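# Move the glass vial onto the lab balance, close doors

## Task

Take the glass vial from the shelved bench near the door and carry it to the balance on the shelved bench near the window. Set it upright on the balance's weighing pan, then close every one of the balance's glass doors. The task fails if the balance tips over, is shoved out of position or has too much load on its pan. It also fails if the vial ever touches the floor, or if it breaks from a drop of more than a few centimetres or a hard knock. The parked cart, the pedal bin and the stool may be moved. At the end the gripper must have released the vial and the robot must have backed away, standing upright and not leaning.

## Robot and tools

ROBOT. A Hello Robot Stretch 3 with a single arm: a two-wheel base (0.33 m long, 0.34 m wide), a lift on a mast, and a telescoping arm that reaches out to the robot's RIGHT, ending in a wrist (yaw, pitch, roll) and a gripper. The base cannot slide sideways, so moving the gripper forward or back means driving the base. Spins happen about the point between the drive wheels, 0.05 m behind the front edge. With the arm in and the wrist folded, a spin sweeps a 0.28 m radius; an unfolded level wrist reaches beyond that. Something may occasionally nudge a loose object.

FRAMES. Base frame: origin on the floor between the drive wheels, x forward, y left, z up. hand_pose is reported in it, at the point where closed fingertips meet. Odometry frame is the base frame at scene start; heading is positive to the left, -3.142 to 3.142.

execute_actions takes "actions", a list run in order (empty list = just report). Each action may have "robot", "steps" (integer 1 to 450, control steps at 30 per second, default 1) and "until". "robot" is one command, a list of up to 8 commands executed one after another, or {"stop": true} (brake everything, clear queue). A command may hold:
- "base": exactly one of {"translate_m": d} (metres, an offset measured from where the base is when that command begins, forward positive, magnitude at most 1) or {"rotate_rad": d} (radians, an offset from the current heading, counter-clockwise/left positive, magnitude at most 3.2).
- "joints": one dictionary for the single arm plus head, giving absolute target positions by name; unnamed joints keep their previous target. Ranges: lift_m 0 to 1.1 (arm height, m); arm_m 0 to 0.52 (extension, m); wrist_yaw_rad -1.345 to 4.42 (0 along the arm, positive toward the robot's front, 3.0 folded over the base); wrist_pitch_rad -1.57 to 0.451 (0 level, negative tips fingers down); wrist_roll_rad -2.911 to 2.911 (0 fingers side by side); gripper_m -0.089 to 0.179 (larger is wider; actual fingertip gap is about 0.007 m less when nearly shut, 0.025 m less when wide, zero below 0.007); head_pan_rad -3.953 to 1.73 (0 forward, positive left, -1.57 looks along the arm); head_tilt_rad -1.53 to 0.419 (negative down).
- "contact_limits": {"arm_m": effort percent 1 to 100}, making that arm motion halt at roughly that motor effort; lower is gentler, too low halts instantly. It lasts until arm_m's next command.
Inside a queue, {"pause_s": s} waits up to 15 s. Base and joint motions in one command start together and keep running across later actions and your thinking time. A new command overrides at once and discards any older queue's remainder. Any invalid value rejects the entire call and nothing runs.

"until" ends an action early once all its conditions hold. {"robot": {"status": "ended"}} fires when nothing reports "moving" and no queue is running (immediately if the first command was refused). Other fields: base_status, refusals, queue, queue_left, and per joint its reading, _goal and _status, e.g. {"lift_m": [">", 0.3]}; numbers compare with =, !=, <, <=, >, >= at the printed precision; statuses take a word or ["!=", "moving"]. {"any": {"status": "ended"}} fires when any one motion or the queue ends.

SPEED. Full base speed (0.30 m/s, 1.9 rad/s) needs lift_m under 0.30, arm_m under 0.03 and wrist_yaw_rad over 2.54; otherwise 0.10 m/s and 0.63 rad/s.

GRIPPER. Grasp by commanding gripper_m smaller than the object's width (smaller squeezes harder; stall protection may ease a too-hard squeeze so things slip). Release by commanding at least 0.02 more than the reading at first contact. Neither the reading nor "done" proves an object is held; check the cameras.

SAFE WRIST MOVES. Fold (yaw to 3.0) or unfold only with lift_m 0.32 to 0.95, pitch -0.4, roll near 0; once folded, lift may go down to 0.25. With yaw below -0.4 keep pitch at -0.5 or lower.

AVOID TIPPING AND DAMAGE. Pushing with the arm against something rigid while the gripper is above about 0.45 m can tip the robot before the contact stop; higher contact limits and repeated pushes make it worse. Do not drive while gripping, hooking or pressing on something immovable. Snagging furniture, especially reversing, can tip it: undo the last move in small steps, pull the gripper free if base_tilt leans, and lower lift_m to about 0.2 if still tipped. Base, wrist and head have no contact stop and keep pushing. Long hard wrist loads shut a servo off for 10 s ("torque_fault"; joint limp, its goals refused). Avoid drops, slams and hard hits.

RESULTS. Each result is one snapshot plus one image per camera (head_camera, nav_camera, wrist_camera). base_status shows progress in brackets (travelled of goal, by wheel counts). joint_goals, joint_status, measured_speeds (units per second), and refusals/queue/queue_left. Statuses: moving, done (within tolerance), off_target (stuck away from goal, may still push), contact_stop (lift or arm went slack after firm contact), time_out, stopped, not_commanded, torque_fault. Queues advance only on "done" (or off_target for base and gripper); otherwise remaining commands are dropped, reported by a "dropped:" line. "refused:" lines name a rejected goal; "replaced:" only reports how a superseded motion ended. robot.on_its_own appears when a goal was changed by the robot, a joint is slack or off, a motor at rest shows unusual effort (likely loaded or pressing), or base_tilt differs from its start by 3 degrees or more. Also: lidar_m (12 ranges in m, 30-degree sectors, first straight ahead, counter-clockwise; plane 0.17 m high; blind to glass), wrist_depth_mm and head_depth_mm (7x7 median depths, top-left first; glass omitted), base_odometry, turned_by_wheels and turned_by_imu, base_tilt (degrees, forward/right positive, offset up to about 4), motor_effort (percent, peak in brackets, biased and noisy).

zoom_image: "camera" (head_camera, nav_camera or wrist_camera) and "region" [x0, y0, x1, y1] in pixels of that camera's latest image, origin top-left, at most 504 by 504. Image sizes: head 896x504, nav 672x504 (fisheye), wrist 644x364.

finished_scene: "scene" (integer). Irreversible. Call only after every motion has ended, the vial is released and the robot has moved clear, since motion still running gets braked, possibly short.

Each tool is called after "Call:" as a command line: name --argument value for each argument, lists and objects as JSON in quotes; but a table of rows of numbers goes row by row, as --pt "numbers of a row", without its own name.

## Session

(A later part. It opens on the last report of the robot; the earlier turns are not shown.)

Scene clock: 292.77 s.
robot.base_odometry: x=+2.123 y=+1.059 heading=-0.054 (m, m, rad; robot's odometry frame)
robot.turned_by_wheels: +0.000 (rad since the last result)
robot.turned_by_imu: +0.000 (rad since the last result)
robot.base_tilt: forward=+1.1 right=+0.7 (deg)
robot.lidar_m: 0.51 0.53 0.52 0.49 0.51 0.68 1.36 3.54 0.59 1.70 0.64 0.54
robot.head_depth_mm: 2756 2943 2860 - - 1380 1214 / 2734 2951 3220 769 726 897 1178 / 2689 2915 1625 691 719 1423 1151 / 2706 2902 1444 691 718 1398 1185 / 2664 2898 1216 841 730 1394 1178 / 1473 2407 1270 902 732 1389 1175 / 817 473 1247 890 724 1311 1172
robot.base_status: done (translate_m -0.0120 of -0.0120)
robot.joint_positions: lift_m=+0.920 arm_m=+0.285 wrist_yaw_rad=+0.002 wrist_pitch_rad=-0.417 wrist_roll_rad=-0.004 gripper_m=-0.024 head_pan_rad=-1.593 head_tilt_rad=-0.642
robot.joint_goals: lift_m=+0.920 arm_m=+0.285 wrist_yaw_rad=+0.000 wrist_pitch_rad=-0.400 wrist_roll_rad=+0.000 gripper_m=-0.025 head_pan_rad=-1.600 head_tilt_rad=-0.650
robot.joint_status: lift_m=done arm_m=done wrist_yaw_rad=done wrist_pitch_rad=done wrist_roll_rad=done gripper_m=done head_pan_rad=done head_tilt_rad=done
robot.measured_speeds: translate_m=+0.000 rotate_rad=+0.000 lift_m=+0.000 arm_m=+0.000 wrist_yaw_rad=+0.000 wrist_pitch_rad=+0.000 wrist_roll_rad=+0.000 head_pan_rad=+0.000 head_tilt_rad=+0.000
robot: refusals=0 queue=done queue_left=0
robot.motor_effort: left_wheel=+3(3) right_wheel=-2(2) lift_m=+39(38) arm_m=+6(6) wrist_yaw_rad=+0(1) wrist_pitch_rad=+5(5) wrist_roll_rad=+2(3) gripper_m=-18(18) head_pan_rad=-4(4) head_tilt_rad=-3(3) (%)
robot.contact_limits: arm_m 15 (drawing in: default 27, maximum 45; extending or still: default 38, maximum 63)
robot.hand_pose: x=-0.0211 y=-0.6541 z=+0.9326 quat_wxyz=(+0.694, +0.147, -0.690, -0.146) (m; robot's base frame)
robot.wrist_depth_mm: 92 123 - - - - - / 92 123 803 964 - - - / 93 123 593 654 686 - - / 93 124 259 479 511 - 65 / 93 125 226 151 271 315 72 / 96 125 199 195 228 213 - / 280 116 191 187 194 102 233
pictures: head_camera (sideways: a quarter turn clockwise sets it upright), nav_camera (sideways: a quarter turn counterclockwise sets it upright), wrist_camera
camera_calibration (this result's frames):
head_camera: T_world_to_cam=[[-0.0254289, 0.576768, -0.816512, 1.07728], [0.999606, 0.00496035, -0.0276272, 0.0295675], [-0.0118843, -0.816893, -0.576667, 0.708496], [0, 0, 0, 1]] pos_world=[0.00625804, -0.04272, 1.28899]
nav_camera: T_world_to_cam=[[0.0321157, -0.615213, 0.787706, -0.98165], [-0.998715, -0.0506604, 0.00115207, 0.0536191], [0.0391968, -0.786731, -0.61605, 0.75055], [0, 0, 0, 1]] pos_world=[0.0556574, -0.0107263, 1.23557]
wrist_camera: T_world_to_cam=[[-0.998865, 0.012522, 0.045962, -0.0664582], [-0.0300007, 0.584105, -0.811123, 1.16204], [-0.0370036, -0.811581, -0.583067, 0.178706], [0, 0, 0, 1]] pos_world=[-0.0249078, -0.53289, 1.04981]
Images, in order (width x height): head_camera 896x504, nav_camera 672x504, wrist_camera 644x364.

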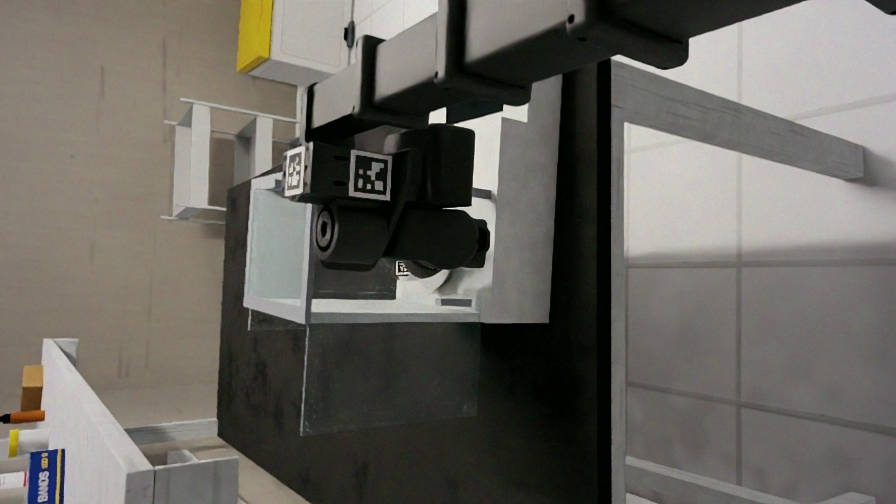

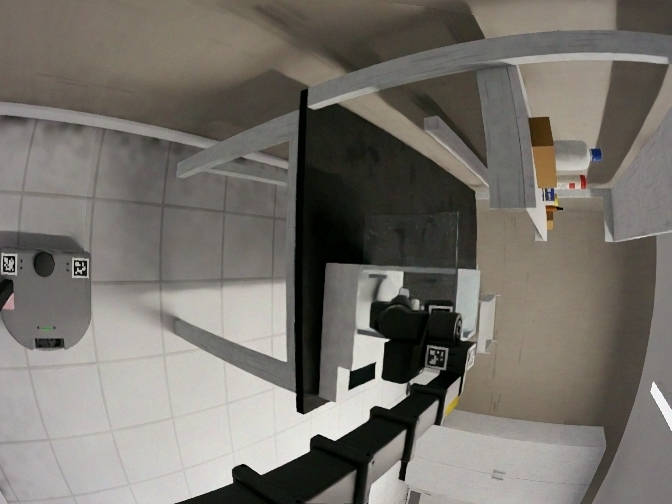

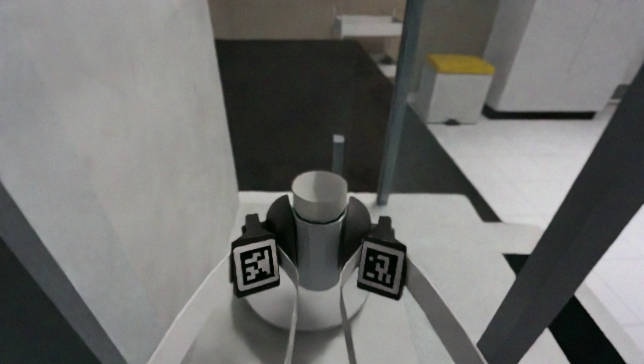

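Call:
execute_actions --actions '[{"robot": [{"base": {"translate_m": -0.004}}, {"joints": {"arm_m": 0.291}, "contact_limits": {"arm_m": 15}}, {"joints": {"lift_m": 0.906}}], "steps": 300, "until": {"robot": {"status": "ended"}}}]'

Scene clock: 305.93 s.
robot.base_odometry: x=+2.119 y=+1.059 heading=-0.054 (m, m, rad; robot's odometry frame)
robot.turned_by_wheels: +0.000 (rad since the last result)
robot.turned_by_imu: +0.000 (rad since the last result)
robot.base_tilt: forward=+1.0 right=+0.7 (deg)
robot.lidar_m: 0.52 0.53 0.52 0.49 0.51 0.68 1.36 3.53 0.59 1.72 0.64 0.54
robot.head_depth_mm: 2712 2976 2848 2554 - - 1200 / 2729 2975 3208 - 729 898 1184 / 2725 2934 1522 686 720 1423 1154 / 2689 2895 1402 703 718 1416 1195 / 2690 2922 1149 751 727 1396 1182 / 1459 2420 1266 900 732 1384 1173 / 819 1458 1247 892 727 1309 1173
robot.base_status: done (translate_m -0.0040 of -0.0040)
robot.joint_positions: lift_m=+0.906 arm_m=+0.291 wrist_yaw_rad=+0.002 wrist_pitch_rad=-0.417 wrist_roll_rad=-0.004 gripper_m=-0.024 head_pan_rad=-1.593 head_tilt_rad=-0.642
robot.joint_goals: lift_m=+0.906 arm_m=+0.291 wrist_yaw_rad=+0.000 wrist_pitch_rad=-0.400 wrist_roll_rad=+0.000 gripper_m=-0.025 head_pan_rad=-1.600 head_tilt_rad=-0.650
robot.joint_status: lift_m=done arm_m=done wrist_yaw_rad=done wrist_pitch_rad=done wrist_roll_rad=done gripper_m=done head_pan_rad=done head_tilt_rad=done
robot.measured_speeds: translate_m=+0.000 rotate_rad=+0.000 lift_m=+0.000 arm_m=+0.000 wrist_yaw_rad=+0.000 wrist_pitch_rad=+0.000 wrist_roll_rad=+0.000 head_pan_rad=+0.000 head_tilt_rad=+0.000
robot: refusals=0 queue=done queue_left=0
robot.motor_effort: left_wheel=+3(4) right_wheel=-2(5) lift_m=+23(37) arm_m=+6(6) wrist_yaw_rad=-1(1) wrist_pitch_rad=+5(5) wrist_roll_rad=+2(2) gripper_m=-19(18) head_pan_rad=-4(5) head_tilt_rad=-2(3) (%)
robot.contact_limits: arm_m 15 (drawing in: default 27, maximum 45; extending or still: default 38, maximum 63)
robot.hand_pose: x=-0.0211 y=-0.6601 z=+0.9192 quat_wxyz=(+0.694, +0.147, -0.690, -0.146) (m; robot's base frame)
robot.wrist_depth_mm: 97 129 - - - - - / 97 130 818 912 - - - / 98 131 548 624 641 - - / 99 131 276 292 478 - 61 / 98 131 233 152 251 296 63 / 98 132 188 181 210 204 75 / 102 123 174 175 181 89 216
pictures: head_camera (sideways: a quarter turn clockwise sets it upright), nav_camera (sideways: a quarter turn counterclockwise sets it upright), wrist_camera
camera_calibration (this result's frames):
head_camera: T_world_to_cam=[[-0.0254289, 0.576768, -0.816512, 1.07728], [0.999606, 0.00496035, -0.0276272, 0.0295675], [-0.0118843, -0.816893, -0.576667, 0.708496], [0, 0, 0, 1]] pos_world=[0.00625804, -0.04272, 1.28899]
nav_camera: T_world_to_cam=[[0.0321157, -0.615213, 0.787706, -0.98165], [-0.998715, -0.0506604, 0.00115207, 0.0536191], [0.0391968, -0.786731, -0.61605, 0.75055], [0, 0, 0, 1]] pos_world=[0.0556574, -0.0107263, 1.23557]
wrist_camera: T_world_to_cam=[[-0.998865, 0.012522, 0.0459619, -0.0657658], [-0.0300005, 0.584109, -0.81112, 1.15465], [-0.0370036, -0.811579, -0.58307, 0.166012], [0, 0, 0, 1]] pos_world=[-0.0249079, -0.538889, 1.03638]
Images, in order (width x height): head_camera 896x504, nav_camera 672x504, wrist_camera 644x364.

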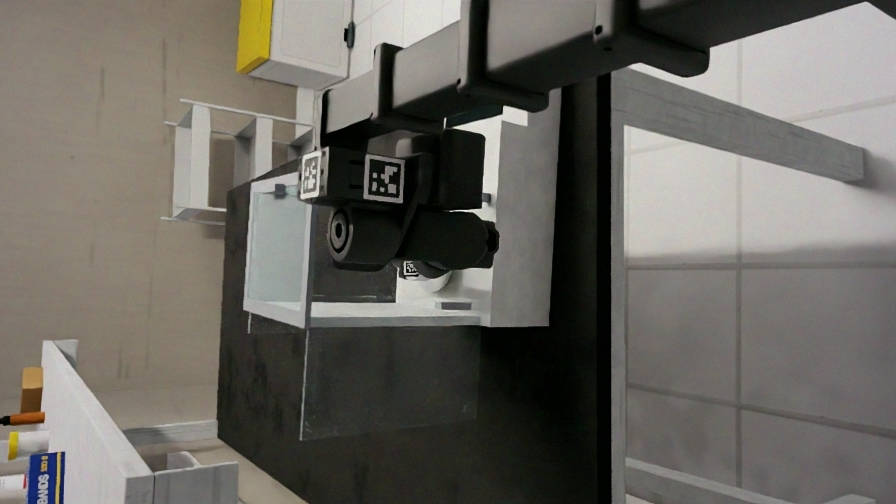

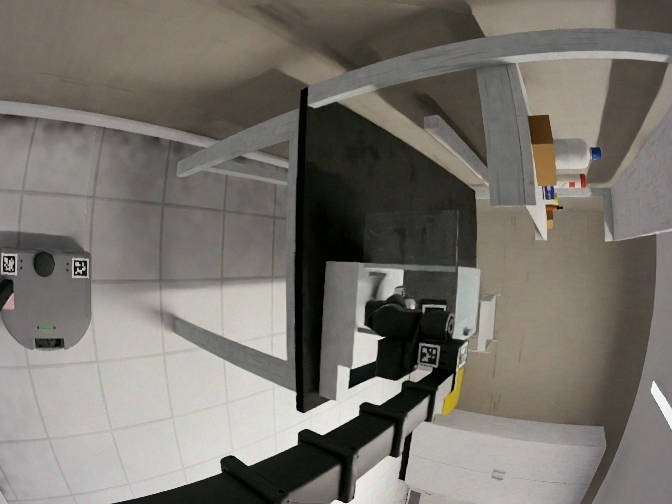

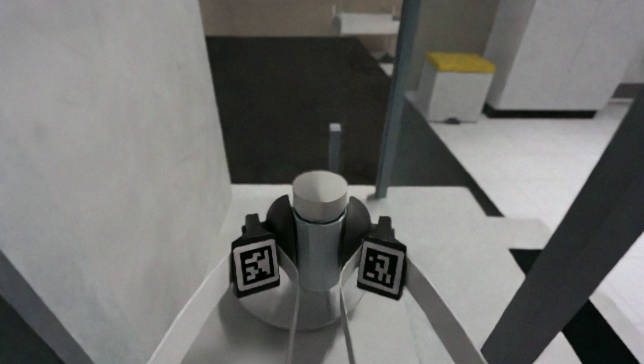

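Call:
execute_actions --actions '[{"robot": {"joints": {"lift_m": 0.898}}, "steps": 200, "until": {"robot": {"status": "ended"}}}, {"steps": 5}]'

Scene clock: 307.90 s.
robot.base_odometry: x=+2.119 y=+1.059 heading=-0.054 (m, m, rad; robot's odometry frame)
robot.turned_by_wheels: +0.000 (rad since the last result)
robot.turned_by_imu: +0.000 (rad since the last result)
robot.base_tilt: forward=+1.1 right=+0.5 (deg)
robot.lidar_m: 0.52 0.53 0.52 0.50 0.51 0.68 1.36 3.53 0.59 1.72 0.64 0.54
robot.head_depth_mm: 2724 3004 2864 2416 - - 1186 / 2699 2955 3224 - 728 893 1177 / 2719 2914 1418 - 716 1412 1148 / 2724 2903 1398 - 719 1403 1188 / 2699 2880 1150 750 728 1396 1180 / 1465 2418 1274 903 732 1385 1179 / 820 1455 1250 888 725 1321 1172
robot.base_status: done (translate_m -0.0040 of -0.0040)
robot.joint_positions: lift_m=+0.898 arm_m=+0.291 wrist_yaw_rad=+0.002 wrist_pitch_rad=-0.417 wrist_roll_rad=-0.004 gripper_m=-0.024 head_pan_rad=-1.593 head_tilt_rad=-0.642
robot.joint_goals: lift_m=+0.898 arm_m=+0.291 wrist_yaw_rad=+0.000 wrist_pitch_rad=-0.400 wrist_roll_rad=+0.000 gripper_m=-0.025 head_pan_rad=-1.600 head_tilt_rad=-0.650
robot.joint_status: lift_m=done arm_m=done wrist_yaw_rad=done wrist_pitch_rad=done wrist_roll_rad=done gripper_m=done head_pan_rad=done head_tilt_rad=done
robot.measured_speeds: translate_m=+0.000 rotate_rad=+0.000 lift_m=+0.000 arm_m=+0.000 wrist_yaw_rad=+0.000 wrist_pitch_rad=+0.000 wrist_roll_rad=+0.000 head_pan_rad=+0.000 head_tilt_rad=+0.000
robot: refusals=0 queue=done queue_left=0
robot.motor_effort: left_wheel=+3(3) right_wheel=-2(2) lift_m=+23(22) arm_m=+6(6) wrist_yaw_rad=-1(1) wrist_pitch_rad=+5(5) wrist_roll_rad=+2(2) gripper_m=-18(19) head_pan_rad=-3(4) head_tilt_rad=-3(3) (%)
robot.contact_limits: arm_m 15 (drawing in: default 27, maximum 45; extending or still: default 38, maximum 63)
robot.hand_pose: x=-0.0211 y=-0.6601 z=+0.9112 quat_wxyz=(+0.694, +0.147, -0.690, -0.146) (m; robot's base frame)
robot.wrist_depth_mm: 97 129 - - - - - / 98 129 821 908 - - - / 98 131 540 604 616 - - / 98 131 265 279 294 - 60 / 98 131 222 151 240 260 63 / 98 132 190 175 200 196 75 / 103 123 168 166 172 89 205
pictures: head_camera (sideways: a quarter turn clockwise sets it upright), nav_camera (sideways: a quarter turn counterclockwise sets it upright), wrist_camera
camera_calibration (this result's frames):
head_camera: T_world_to_cam=[[-0.0254288, 0.576768, -0.816512, 1.07728], [0.999606, 0.00496023, -0.0276272, 0.0295675], [-0.0118844, -0.816893, -0.576667, 0.708496], [0, 0, 0, 1]] pos_world=[0.00625804, -0.04272, 1.28899]
nav_camera: T_world_to_cam=[[0.0321156, -0.615213, 0.787706, -0.98165], [-0.998715, -0.0506603, 0.00115207, 0.0536191], [0.0391967, -0.786731, -0.61605, 0.75055], [0, 0, 0, 1]] pos_world=[0.0556574, -0.0107263, 1.23557]
wrist_camera: T_world_to_cam=[[-0.998865, 0.012522, 0.0459619, -0.065398], [-0.0300002, 0.584116, -0.811116, 1.14816], [-0.0370039, -0.811574, -0.583077, 0.161354], [0, 0, 0, 1]] pos_world=[-0.0249079, -0.53889, 1.02838]
Images, in order (width x height): head_camera 896x504, nav_camera 672x504, wrist_camera 644x364.

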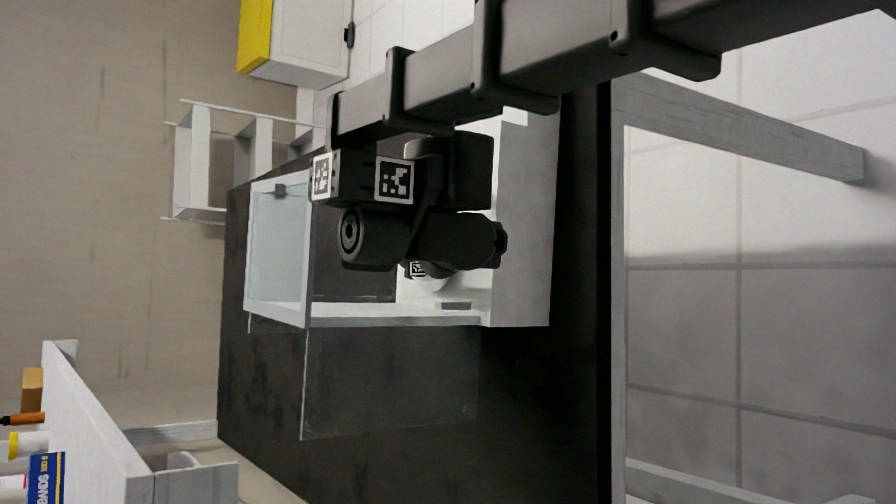

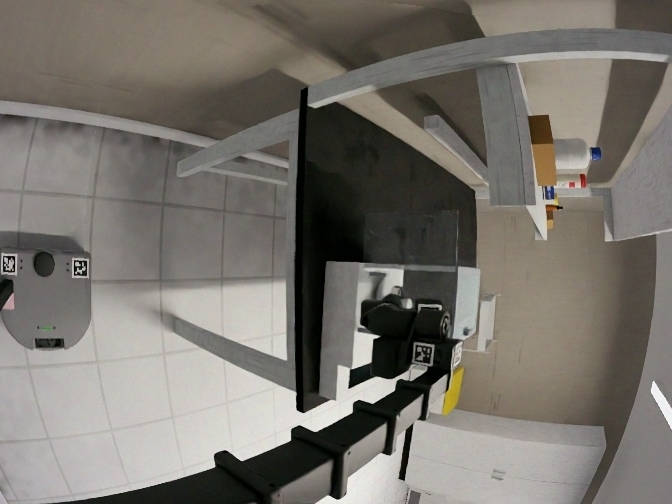

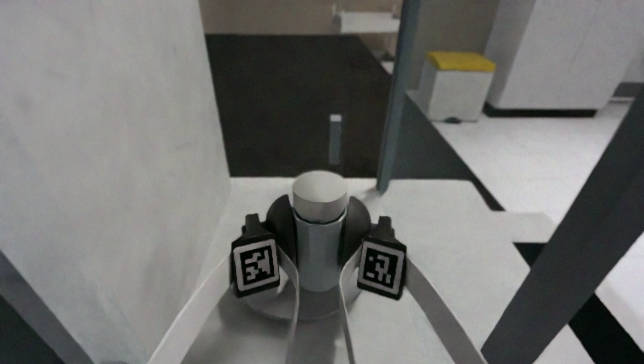

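Call:
execute_actions --actions '[{"robot": {"joints": {"gripper_m": 0.058}}, "steps": 120, "until": {"robot": {"status": "ended"}}}, {"steps": 15}]'

Scene clock: 312.13 s.
robot.base_odometry: x=+2.119 y=+1.059 heading=-0.054 (m, m, rad; robot's odometry frame)
robot.turned_by_wheels: +0.000 (rad since the last result)
robot.turned_by_imu: +0.000 (rad since the last result)
robot.base_tilt: forward=+0.9 right=+0.6 (deg)
robot.lidar_m: 0.52 0.53 0.52 0.49 0.51 0.68 1.36 3.52 0.59 1.72 0.64 0.54
robot.head_depth_mm: 2730 2971 2889 2431 - - 1191 / 2732 2939 3253 - 728 896 1178 / 2735 2913 1422 - 718 1423 1146 / 2716 2896 1398 - 718 1406 1189 / 2695 2902 1144 750 727 1401 1184 / 1466 2418 1266 900 732 1381 1180 / 822 1455 1242 894 727 1317 1169
robot.base_status: done (translate_m -0.0040 of -0.0040)
robot.joint_positions: lift_m=+0.898 arm_m=+0.291 wrist_yaw_rad=+0.002 wrist_pitch_rad=-0.417 wrist_roll_rad=-0.004 gripper_m=+0.058 head_pan_rad=-1.593 head_tilt_rad=-0.642
robot.joint_goals: lift_m=+0.898 arm_m=+0.291 wrist_yaw_rad=+0.000 wrist_pitch_rad=-0.400 wrist_roll_rad=+0.000 gripper_m=+0.058 head_pan_rad=-1.600 head_tilt_rad=-0.650
robot.joint_status: lift_m=done arm_m=done wrist_yaw_rad=done wrist_pitch_rad=done wrist_roll_rad=done gripper_m=done head_pan_rad=done head_tilt_rad=done
robot.measured_speeds: translate_m=+0.000 rotate_rad=+0.000 lift_m=+0.000 arm_m=+0.000 wrist_yaw_rad=+0.000 wrist_pitch_rad=+0.000 wrist_roll_rad=+0.000 head_pan_rad=+0.000 head_tilt_rad=+0.000
robot: refusals=0 queue=done queue_left=0
robot.motor_effort: left_wheel=+3(3) right_wheel=-2(2) lift_m=+23(23) arm_m=+6(6) wrist_yaw_rad=-1(1) wrist_pitch_rad=+5(5) wrist_roll_rad=+2(2) gripper_m=+1(79) head_pan_rad=-3(3) head_tilt_rad=-2(3) (%)
robot.contact_limits: arm_m 15 (drawing in: default 27, maximum 45; extending or still: default 38, maximum 63)
robot.hand_pose: x=-0.0211 y=-0.6601 z=+0.9112 quat_wxyz=(+0.694, +0.147, -0.690, -0.146) (m; robot's base frame)
robot.wrist_depth_mm: 97 129 - - - - - / 98 131 791 935 - - - / 98 130 537 607 617 - - / 98 131 266 295 295 - 60 / 98 131 212 155 248 262 63 / 98 128 186 171 190 194 75 / 103 123 169 167 174 87 207
pictures: head_camera (sideways: a quarter turn clockwise sets it upright), nav_camera (sideways: a quarter turn counterclockwise sets it upright), wrist_camera
camera_calibration (this result's frames):
head_camera: T_world_to_cam=[[-0.0254289, 0.576768, -0.816512, 1.07728], [0.999606, 0.00496035, -0.0276272, 0.0295675], [-0.0118843, -0.816893, -0.576667, 0.708496], [0, 0, 0, 1]] pos_world=[0.00625804, -0.04272, 1.28899]
nav_camera: T_world_to_cam=[[0.0321157, -0.615213, 0.787706, -0.98165], [-0.998715, -0.0506604, 0.00115208, 0.0536191], [0.0391968, -0.786731, -0.61605, 0.75055], [0, 0, 0, 1]] pos_world=[0.0556574, -0.0107263, 1.23557]
wrist_camera: T_world_to_cam=[[-0.998865, 0.0125218, 0.045962, -0.0653981], [-0.0300004, 0.584116, -0.811116, 1.14816], [-0.0370037, -0.811574, -0.583077, 0.161354], [0, 0, 0, 1]] pos_world=[-0.0249079, -0.53889, 1.02838]
Images, in order (width x height): head_camera 896x504, nav_camera 672x504, wrist_camera 644x364.

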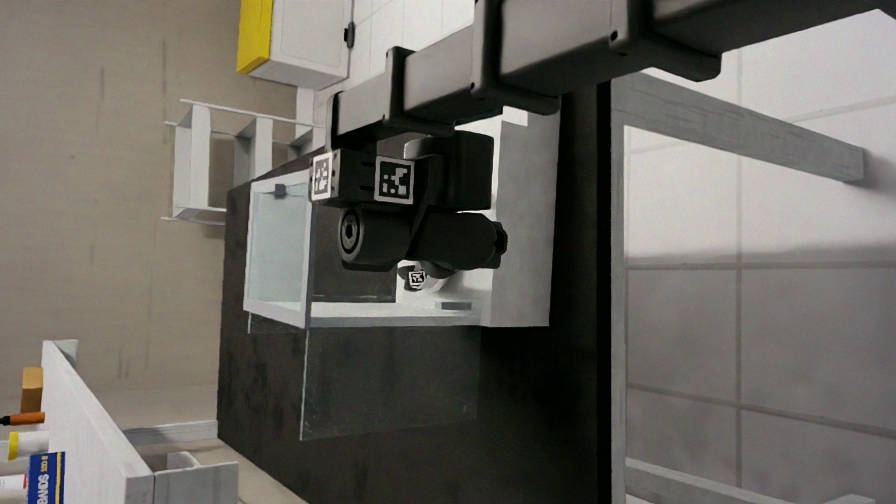

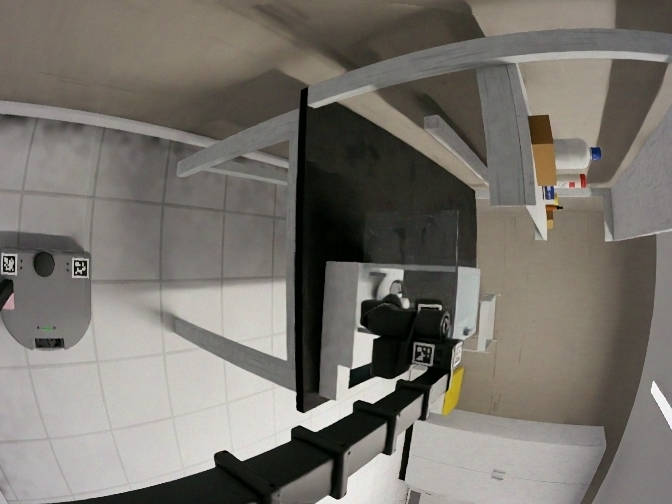

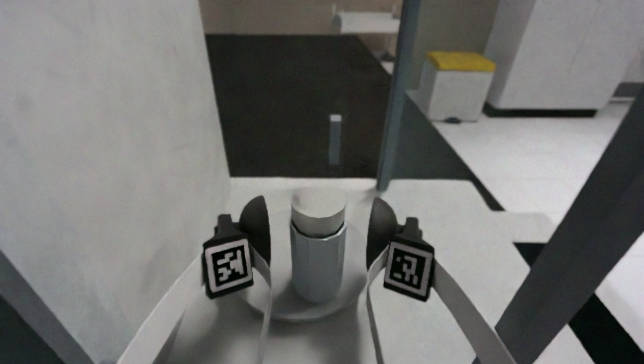

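Call:
execute_actions --actions '[{"robot": [{"joints": {"arm_m": 0.246}, "contact_limits": {"arm_m": 15}}, {"joints": {"gripper_m": 0.015}}, {"joints": {"arm_m": 0.10}, "contact_limits": {"arm_m": 15}}], "steps": 400, "until": {"robot": {"status": "ended"}}}]'

Scene clock: 318.63 s.
robot.base_odometry: x=+2.119 y=+1.059 heading=-0.054 (m, m, rad; robot's odometry frame)
robot.turned_by_wheels: +0.000 (rad since the last result)
robot.turned_by_imu: +0.000 (rad since the last result)
robot.base_tilt: forward=+0.9 right=+0.7 (deg)
robot.lidar_m: 0.52 0.53 0.52 0.49 0.51 0.68 1.36 3.52 0.59 1.72 0.64 0.54
robot.head_depth_mm: 2721 2986 2842 2316 - - 1212 / 2723 2982 3049 873 - - 1183 / 2714 2909 1194 794 - - 1151 / 2704 2863 1309 729 - 1334 1191 / 2668 2901 1150 752 726 1395 1185 / 1468 2415 1267 896 733 1390 1174 / 819 1454 1247 888 726 1319 1167
robot.base_status: done (translate_m -0.0040 of -0.0040)
robot.joint_positions: lift_m=+0.898 arm_m=+0.100 wrist_yaw_rad=+0.002 wrist_pitch_rad=-0.417 wrist_roll_rad=-0.004 gripper_m=+0.015 head_pan_rad=-1.593 head_tilt_rad=-0.642
robot.joint_goals: lift_m=+0.898 arm_m=+0.100 wrist_yaw_rad=+0.000 wrist_pitch_rad=-0.400 wrist_roll_rad=+0.000 gripper_m=+0.015 head_pan_rad=-1.600 head_tilt_rad=-0.650
robot.joint_status: lift_m=done arm_m=done wrist_yaw_rad=done wrist_pitch_rad=done wrist_roll_rad=done gripper_m=done head_pan_rad=done head_tilt_rad=done
robot.measured_speeds: translate_m=+0.000 rotate_rad=+0.000 lift_m=+0.000 arm_m=+0.000 wrist_yaw_rad=+0.000 wrist_pitch_rad=+0.000 wrist_roll_rad=+0.000 head_pan_rad=+0.000 head_tilt_rad=+0.000
robot: refusals=0 queue=done queue_left=0
robot.motor_effort: left_wheel=+3(3) right_wheel=-2(2) lift_m=+23(23) arm_m=-5(8) wrist_yaw_rad=-1(1) wrist_pitch_rad=+5(5) wrist_roll_rad=+2(2) gripper_m=+0(81) head_pan_rad=-3(4) head_tilt_rad=-1(2) (%)
robot.contact_limits: arm_m 15 (drawing in: default 27, maximum 45; extending or still: default 38, maximum 63)
robot.hand_pose: x=-0.0211 y=-0.4699 z=+0.9112 quat_wxyz=(+0.694, +0.147, -0.690, -0.146) (m; robot's base frame)
robot.wrist_depth_mm: 628 - 326 - - - - / 710 881 330 818 - - - / 600 592 352 344 396 - - / 445 457 308 293 297 386 - / 366 372 348 - 317 322 - / 309 312 310 305 318 322 - / 282 283 357 - - - -
pictures: head_camera (sideways: a quarter turn clockwise sets it upright), nav_camera (sideways: a quarter turn counterclockwise sets it upright), wrist_camera
camera_calibration (this result's frames):
head_camera: T_world_to_cam=[[-0.0254288, 0.576773, -0.816508, 1.07727], [0.999606, 0.00496054, -0.027627, 0.0295673], [-0.0118842, -0.816889, -0.576672, 0.708503], [0, 0, 0, 1]] pos_world=[0.00625804, -0.0427199, 1.28899]
nav_camera: T_world_to_cam=[[0.0321156, -0.615218, 0.787702, -0.981645], [-0.998715, -0.0506604, 0.00115158, 0.0536197], [0.0391969, -0.786727, -0.616055, 0.750557], [0, 0, 0, 1]] pos_world=[0.0556574, -0.0107259, 1.23557]
wrist_camera: T_world_to_cam=[[-0.998864, 0.0125893, 0.045962, -0.0677631], [-0.0299609, 0.584118, -0.811116, 1.03707], [-0.0370585, -0.811571, -0.583077, 0.315707], [0, 0, 0, 1]] pos_world=[-0.0249149, -0.348699, 1.02838]
Images, in order (width x height): head_camera 896x504, nav_camera 672x504, wrist_camera 644x364.

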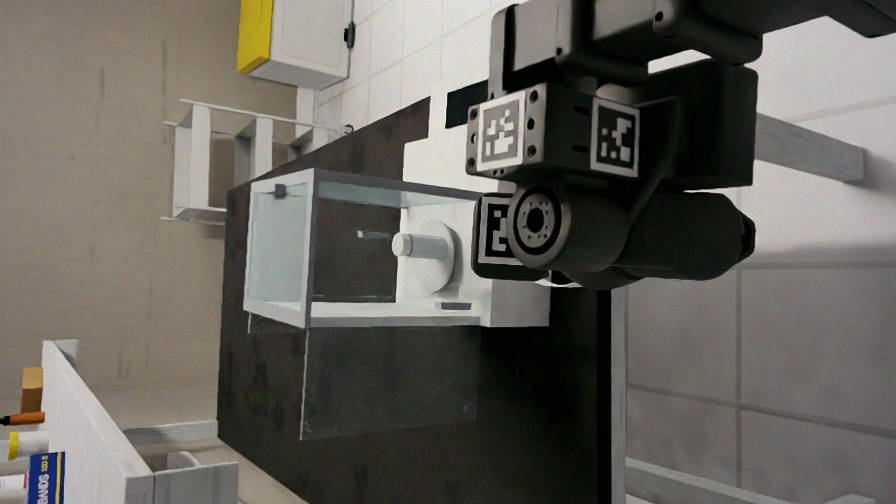

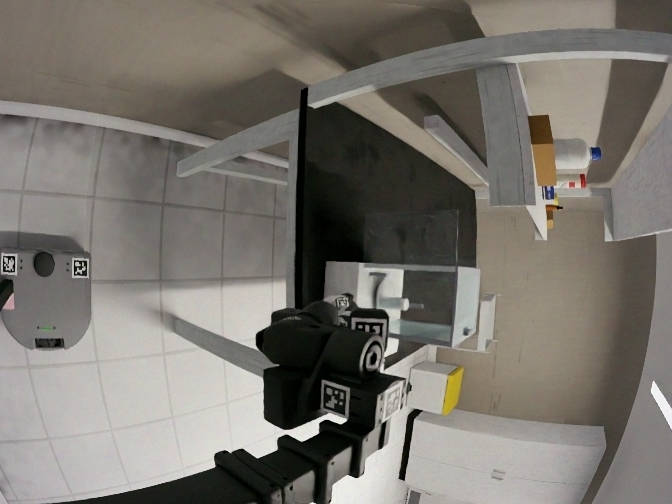

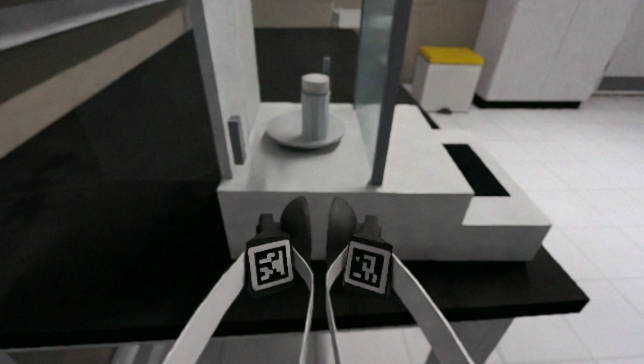

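Call:
execute_actions --actions '[{"robot": [{"base": {"translate_m": 0.066}, "joints": {"gripper_m": 0.045, "lift_m": 0.893}}, {"joints": {"arm_m": 0.155}, "contact_limits": {"arm_m": 15}}], "steps": 400, "until": {"robot": {"status": "ended"}}}]'

Scene clock: 336.70 s.
robot.base_odometry: x=+2.184 y=+1.055 heading=-0.054 (m, m, rad; robot's odometry frame)
robot.turned_by_wheels: +0.000 (rad since the last result)
robot.turned_by_imu: +0.000 (rad since the last result)
robot.base_tilt: forward=+1.0 right=+0.8 (deg)
robot.lidar_m: 0.45 0.46 0.52 0.50 0.51 0.68 1.42 3.93 0.62 1.40 0.60 0.47
robot.head_depth_mm: 2729 2973 2919 2403 - - 1210 / 2707 2900 1272 847 - 1329 1128 / 2717 2858 1330 831 - 1415 1200 / 2718 2904 1242 957 - 1405 1192 / 2621 2860 1289 911 729 1399 1197 / 835 465 1271 903 719 1392 1177 / 499 456 1256 887 713 1294 1089
robot.base_status: done (translate_m +0.0660 of +0.0660)
robot.joint_positions: lift_m=+0.893 arm_m=+0.155 wrist_yaw_rad=+0.002 wrist_pitch_rad=-0.417 wrist_roll_rad=-0.004 gripper_m=+0.045 head_pan_rad=-1.593 head_tilt_rad=-0.642
robot.joint_goals: lift_m=+0.893 arm_m=+0.155 wrist_yaw_rad=+0.000 wrist_pitch_rad=-0.400 wrist_roll_rad=+0.000 gripper_m=+0.045 head_pan_rad=-1.600 head_tilt_rad=-0.650
robot.joint_status: lift_m=done arm_m=done wrist_yaw_rad=done wrist_pitch_rad=done wrist_roll_rad=done gripper_m=done head_pan_rad=done head_tilt_rad=done
robot.measured_speeds: translate_m=+0.000 rotate_rad=+0.000 lift_m=+0.000 arm_m=+0.000 wrist_yaw_rad=+0.000 wrist_pitch_rad=+0.000 wrist_roll_rad=+0.000 head_pan_rad=+0.000 head_tilt_rad=+0.000
robot: refusals=0 queue=done queue_left=0
robot.motor_effort: left_wheel=+3(8) right_wheel=-2(4) lift_m=+23(23) arm_m=+6(6) wrist_yaw_rad=-1(1) wrist_pitch_rad=+5(5) wrist_roll_rad=+2(2) gripper_m=+0(82) head_pan_rad=-4(4) head_tilt_rad=-3(3) (%)
robot.contact_limits: arm_m 15 (drawing in: default 27, maximum 45; extending or still: default 38, maximum 63)
robot.hand_pose: x=-0.0211 y=-0.5241 z=+0.9062 quat_wxyz=(+0.694, +0.147, -0.690, -0.146) (m; robot's base frame)
robot.wrist_depth_mm: 512 933 - - - - - / 622 801 825 791 880 - - / 581 593 598 371 358 421 - / 441 452 443 277 287 277 - / 359 366 378 241 244 247 282 / 305 306 297 276 282 278 281 / 263 262 264 267 269 270 272
pictures: head_camera (sideways: a quarter turn clockwise sets it upright), nav_camera (sideways: a quarter turn counterclockwise sets it upright), wrist_camera
camera_calibration (this result's frames):
head_camera: T_world_to_cam=[[-0.0254288, 0.576773, -0.816508, 1.07727], [0.999606, 0.00496054, -0.027627, 0.0295673], [-0.0118842, -0.816889, -0.576672, 0.708503], [0, 0, 0, 1]] pos_world=[0.00625804, -0.0427199, 1.28899]
nav_camera: T_world_to_cam=[[0.0321156, -0.615218, 0.787702, -0.981645], [-0.998715, -0.0506604, 0.00115158, 0.0536197], [0.0391969, -0.786727, -0.616055, 0.750557], [0, 0, 0, 1]] pos_world=[0.0556574, -0.0107258, 1.23557]
wrist_camera: T_world_to_cam=[[-0.998864, 0.0125892, 0.045962, -0.0668518], [-0.029961, 0.584118, -0.811116, 1.06468], [-0.0370585, -0.811571, -0.583077, 0.268822], [0, 0, 0, 1]] pos_world=[-0.0249148, -0.402889, 1.0234]
Images, in order (width x height): head_camera 896x504, nav_camera 672x504, wrist_camera 644x364.

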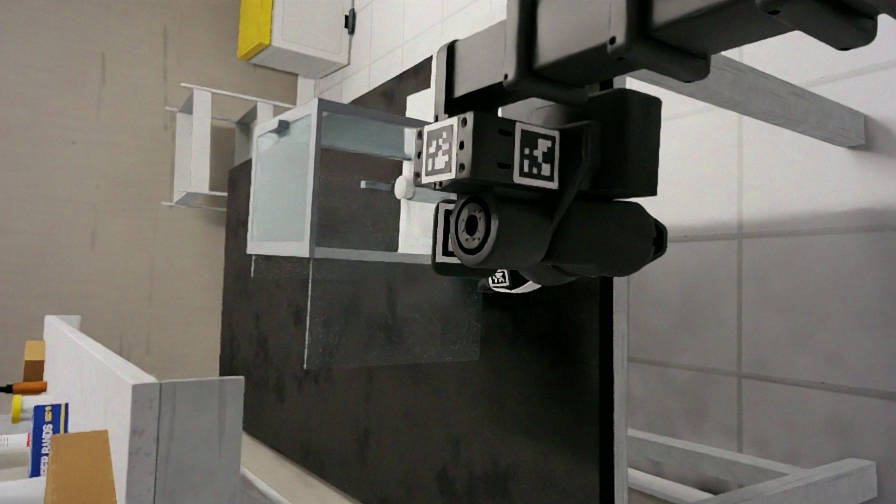

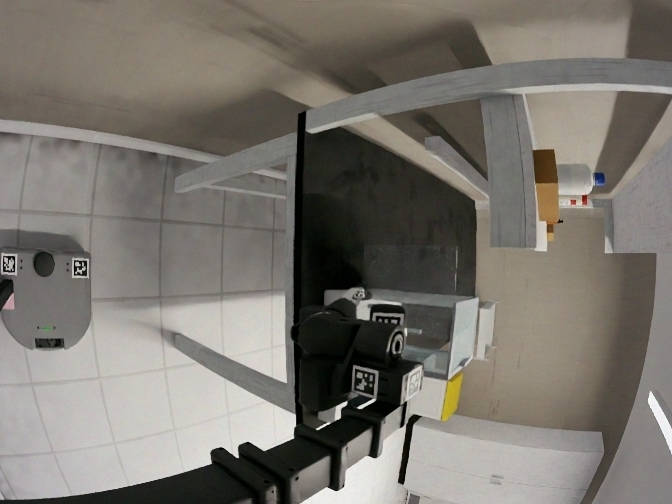

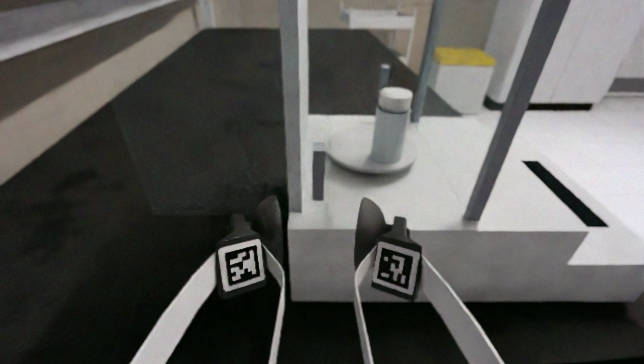

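Call:
zoom_image --camera "wrist_camera" --region '[220, 100, 420, 260]'

Region (220, 100, 420, 260) of wrist_camera's 644x364 image, scaled by 2.520; it fills the top 403 rows of this view, and the rest is white.

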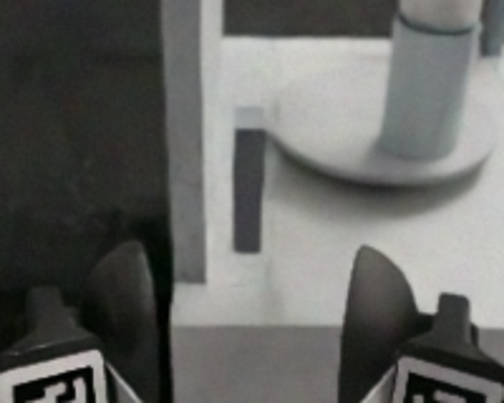

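Call:
execute_actions --actions '[{"robot": {"joints": {"arm_m": 0.195}, "contact_limits": {"arm_m": 12}}, "steps": 300, "until": {"robot": {"status": "ended"}}}]'

Scene clock: 344.97 s.
robot.base_odometry: x=+2.184 y=+1.055 heading=-0.054 (m, m, rad; robot's odometry frame)
robot.turned_by_wheels: +0.000 (rad since the last result)
robot.turned_by_imu: +0.000 (rad since the last result)
robot.base_tilt: forward=+1.3 right=+0.6 (deg)
robot.lidar_m: 0.45 0.46 0.52 0.50 0.51 0.69 1.42 3.93 0.62 1.40 0.60 0.47
robot.head_depth_mm: 2708 2988 2924 2427 - - 1181 / 2714 2926 1276 - 710 1354 1129 / 2725 2907 1327 - 704 1421 1199 / 2709 2880 1245 - 721 1400 1191 / 2618 2894 1293 914 728 1388 1180 / 833 464 1277 901 721 1393 1179 / 498 455 1260 891 715 1291 1097
robot.base_status: done (translate_m +0.0660 of +0.0660)
robot.joint_positions: lift_m=+0.893 arm_m=+0.195 wrist_yaw_rad=+0.002 wrist_pitch_rad=-0.417 wrist_roll_rad=-0.004 gripper_m=+0.045 head_pan_rad=-1.593 head_tilt_rad=-0.642
robot.joint_goals: lift_m=+0.893 arm_m=+0.195 wrist_yaw_rad=+0.000 wrist_pitch_rad=-0.400 wrist_roll_rad=+0.000 gripper_m=+0.045 head_pan_rad=-1.600 head_tilt_rad=-0.650
robot.joint_status: lift_m=done arm_m=done wrist_yaw_rad=done wrist_pitch_rad=done wrist_roll_rad=done gripper_m=done head_pan_rad=done head_tilt_rad=done
robot.measured_speeds: translate_m=+0.000 rotate_rad=+0.000 lift_m=+0.000 arm_m=+0.000 wrist_yaw_rad=+0.000 wrist_pitch_rad=+0.000 wrist_roll_rad=+0.000 head_pan_rad=+0.000 head_tilt_rad=+0.000
robot: refusals=0 queue=done queue_left=0
robot.motor_effort: left_wheel=+3(3) right_wheel=-2(2) lift_m=+23(23) arm_m=+6(7) wrist_yaw_rad=-1(1) wrist_pitch_rad=+5(5) wrist_roll_rad=+2(2) gripper_m=+1(1) head_pan_rad=-4(3) head_tilt_rad=-3(2) (%)
robot.contact_limits: arm_m 12 (drawing in: default 27, maximum 45; extending or still: default 38, maximum 63)
robot.hand_pose: x=-0.0211 y=-0.5641 z=+0.9062 quat_wxyz=(+0.694, +0.147, -0.690, -0.146) (m; robot's base frame)
robot.wrist_depth_mm: 516 966 - - - - - / 617 841 875 803 895 - - / 563 593 598 350 345 - - / 448 452 450 260 262 276 - / 360 363 379 223 242 224 268 / 304 303 301 210 216 211 220 / 261 263 264 252 250 251 253
pictures: head_camera (sideways: a quarter turn clockwise sets it upright), nav_camera (sideways: a quarter turn counterclockwise sets it upright), wrist_camera
camera_calibration (this result's frames):
head_camera: T_world_to_cam=[[-0.0254287, 0.576773, -0.816508, 1.07727], [0.999606, 0.00496042, -0.027627, 0.0295673], [-0.0118843, -0.816889, -0.576672, 0.708503], [0, 0, 0, 1]] pos_world=[0.00625804, -0.0427199, 1.28899]
nav_camera: T_world_to_cam=[[0.0321155, -0.615218, 0.787702, -0.981645], [-0.998715, -0.0506603, 0.00115158, 0.0536197], [0.0391968, -0.786727, -0.616055, 0.750557], [0, 0, 0, 1]] pos_world=[0.0556574, -0.0107259, 1.23557]
wrist_camera: T_world_to_cam=[[-0.998864, 0.0125893, 0.0459621, -0.0663483], [-0.029961, 0.584118, -0.811116, 1.08804], [-0.0370586, -0.811571, -0.583077, 0.236362], [0, 0, 0, 1]] pos_world=[-0.0249149, -0.442885, 1.0234]
Images, in order (width x height): head_camera 896x504, nav_camera 672x504, wrist_camera 644x364.

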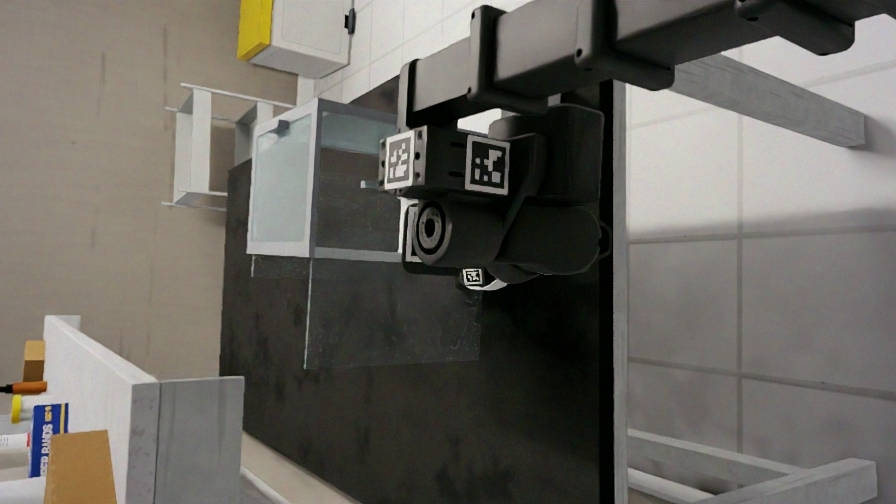

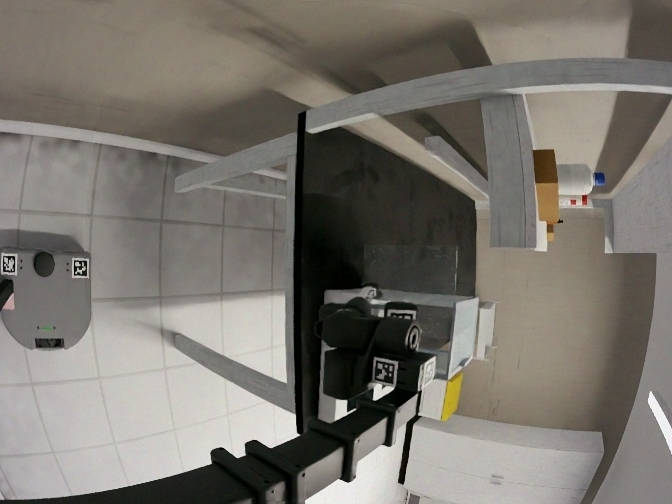

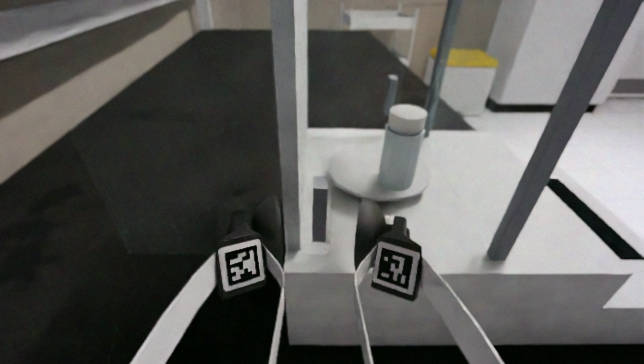

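Call:
execute_actions --actions '[{"robot": {"joints": {"gripper_m": -0.005}}, "steps": 120, "until": {"robot": {"status": "ended"}}}, {"steps": 8}]'

Scene clock: 347.33 s.
robot.base_odometry: x=+2.184 y=+1.055 heading=-0.054 (m, m, rad; robot's odometry frame)
robot.turned_by_wheels: +0.000 (rad since the last result)
robot.turned_by_imu: +0.000 (rad since the last result)
robot.base_tilt: forward=+1.1 right=+0.7 (deg)
robot.lidar_m: 0.45 0.46 0.52 0.50 0.51 0.68 1.42 3.90 0.61 1.40 0.60 0.47
robot.head_depth_mm: 2738 2973 2919 2409 - - 1172 / 2718 2922 1277 - 707 1353 1123 / 2682 2886 1328 - 707 1421 1191 / 2705 2909 1245 1024 718 1410 1191 / 2629 2934 1291 912 729 1392 1182 / 833 464 1259 900 722 1389 1171 / 498 454 1259 892 714 1307 1100
robot.base_status: done (translate_m +0.0660 of +0.0660)
robot.joint_positions: lift_m=+0.893 arm_m=+0.195 wrist_yaw_rad=+0.001 wrist_pitch_rad=-0.417 wrist_roll_rad=-0.004 gripper_m=-0.005 head_pan_rad=-1.593 head_tilt_rad=-0.642
robot.joint_goals: lift_m=+0.893 arm_m=+0.195 wrist_yaw_rad=+0.000 wrist_pitch_rad=-0.400 wrist_roll_rad=+0.000 gripper_m=-0.005 head_pan_rad=-1.600 head_tilt_rad=-0.650
robot.joint_status: lift_m=done arm_m=done wrist_yaw_rad=done wrist_pitch_rad=done wrist_roll_rad=done gripper_m=done head_pan_rad=done head_tilt_rad=done
robot.measured_speeds: translate_m=+0.000 rotate_rad=+0.000 lift_m=+0.000 arm_m=+0.000 wrist_yaw_rad=+0.000 wrist_pitch_rad=+0.000 wrist_roll_rad=+0.000 head_pan_rad=+0.000 head_tilt_rad=+0.000
robot: refusals=0 queue=done queue_left=0
robot.motor_effort: left_wheel=+3(3) right_wheel=-2(2) lift_m=+23(23) arm_m=+6(6) wrist_yaw_rad=-1(1) wrist_pitch_rad=+5(5) wrist_roll_rad=+3(2) gripper_m=-3(80) head_pan_rad=-3(4) head_tilt_rad=-2(3) (%)
robot.contact_limits: arm_m 12 (drawing in: default 27, maximum 45; extending or still: default 38, maximum 63)
robot.hand_pose: x=-0.0212 y=-0.5641 z=+0.9062 quat_wxyz=(+0.693, +0.147, -0.690, -0.146) (m; robot's base frame)
robot.wrist_depth_mm: 504 979 - - - - - / 628 833 838 799 884 - - / 569 574 591 349 344 - - / 444 454 447 258 262 278 - / 362 362 367 - 235 225 265 / 304 305 306 217 211 214 219 / 260 262 264 253 250 249 253
pictures: head_camera (sideways: a quarter turn clockwise sets it upright), nav_camera (sideways: a quarter turn counterclockwise sets it upright), wrist_camera
camera_calibration (this result's frames):
head_camera: T_world_to_cam=[[-0.0254287, 0.576773, -0.816508, 1.07727], [0.999606, 0.00496042, -0.027627, 0.0295673], [-0.0118843, -0.816889, -0.576672, 0.708503], [0, 0, 0, 1]] pos_world=[0.00625804, -0.0427199, 1.28899]
nav_camera: T_world_to_cam=[[0.0321155, -0.615219, 0.787702, -0.981645], [-0.998715, -0.0506603, 0.00115157, 0.0536197], [0.0391968, -0.786727, -0.616055, 0.750557], [0, 0, 0, 1]] pos_world=[0.0556574, -0.0107259, 1.23557]
wrist_camera: T_world_to_cam=[[-0.99886, 0.0129233, 0.0459615, -0.0662342], [-0.0297652, 0.584128, -0.811116, 1.08805], [-0.0373297, -0.811559, -0.583077, 0.236356], [0, 0, 0, 1]] pos_world=[-0.0249494, -0.44289, 1.0234]
Images, in order (width x height): head_camera 896x504, nav_camera 672x504, wrist_camera 644x364.

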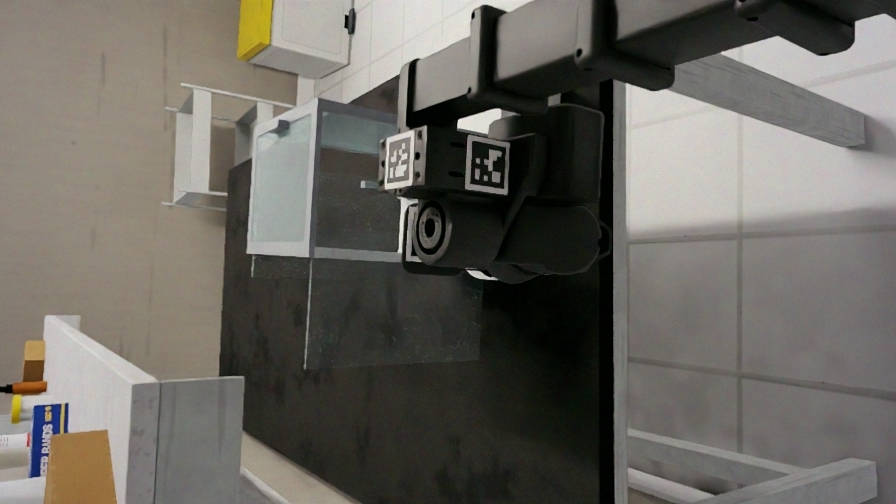

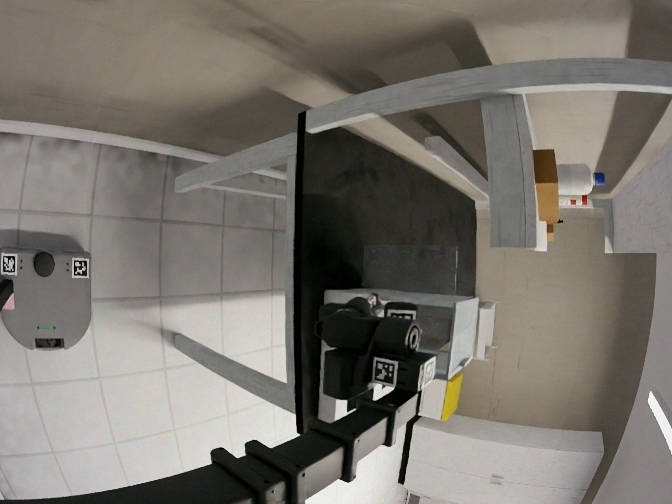

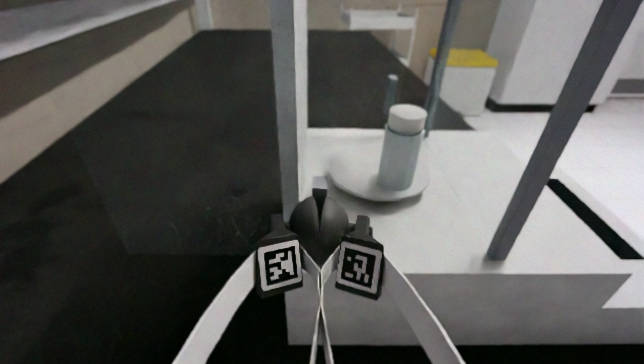

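Call:
zoom_image --camera "wrist_camera" --region '[250, 160, 390, 280]'

Region (250, 160, 390, 280) of wrist_camera's 644x364 image, scaled by 3.600; it fills the top 432 rows of this view, and the rest is white.

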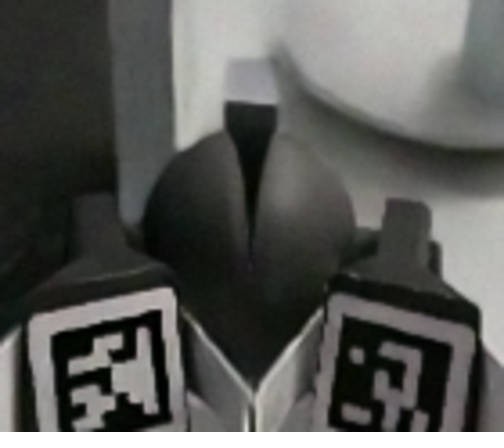

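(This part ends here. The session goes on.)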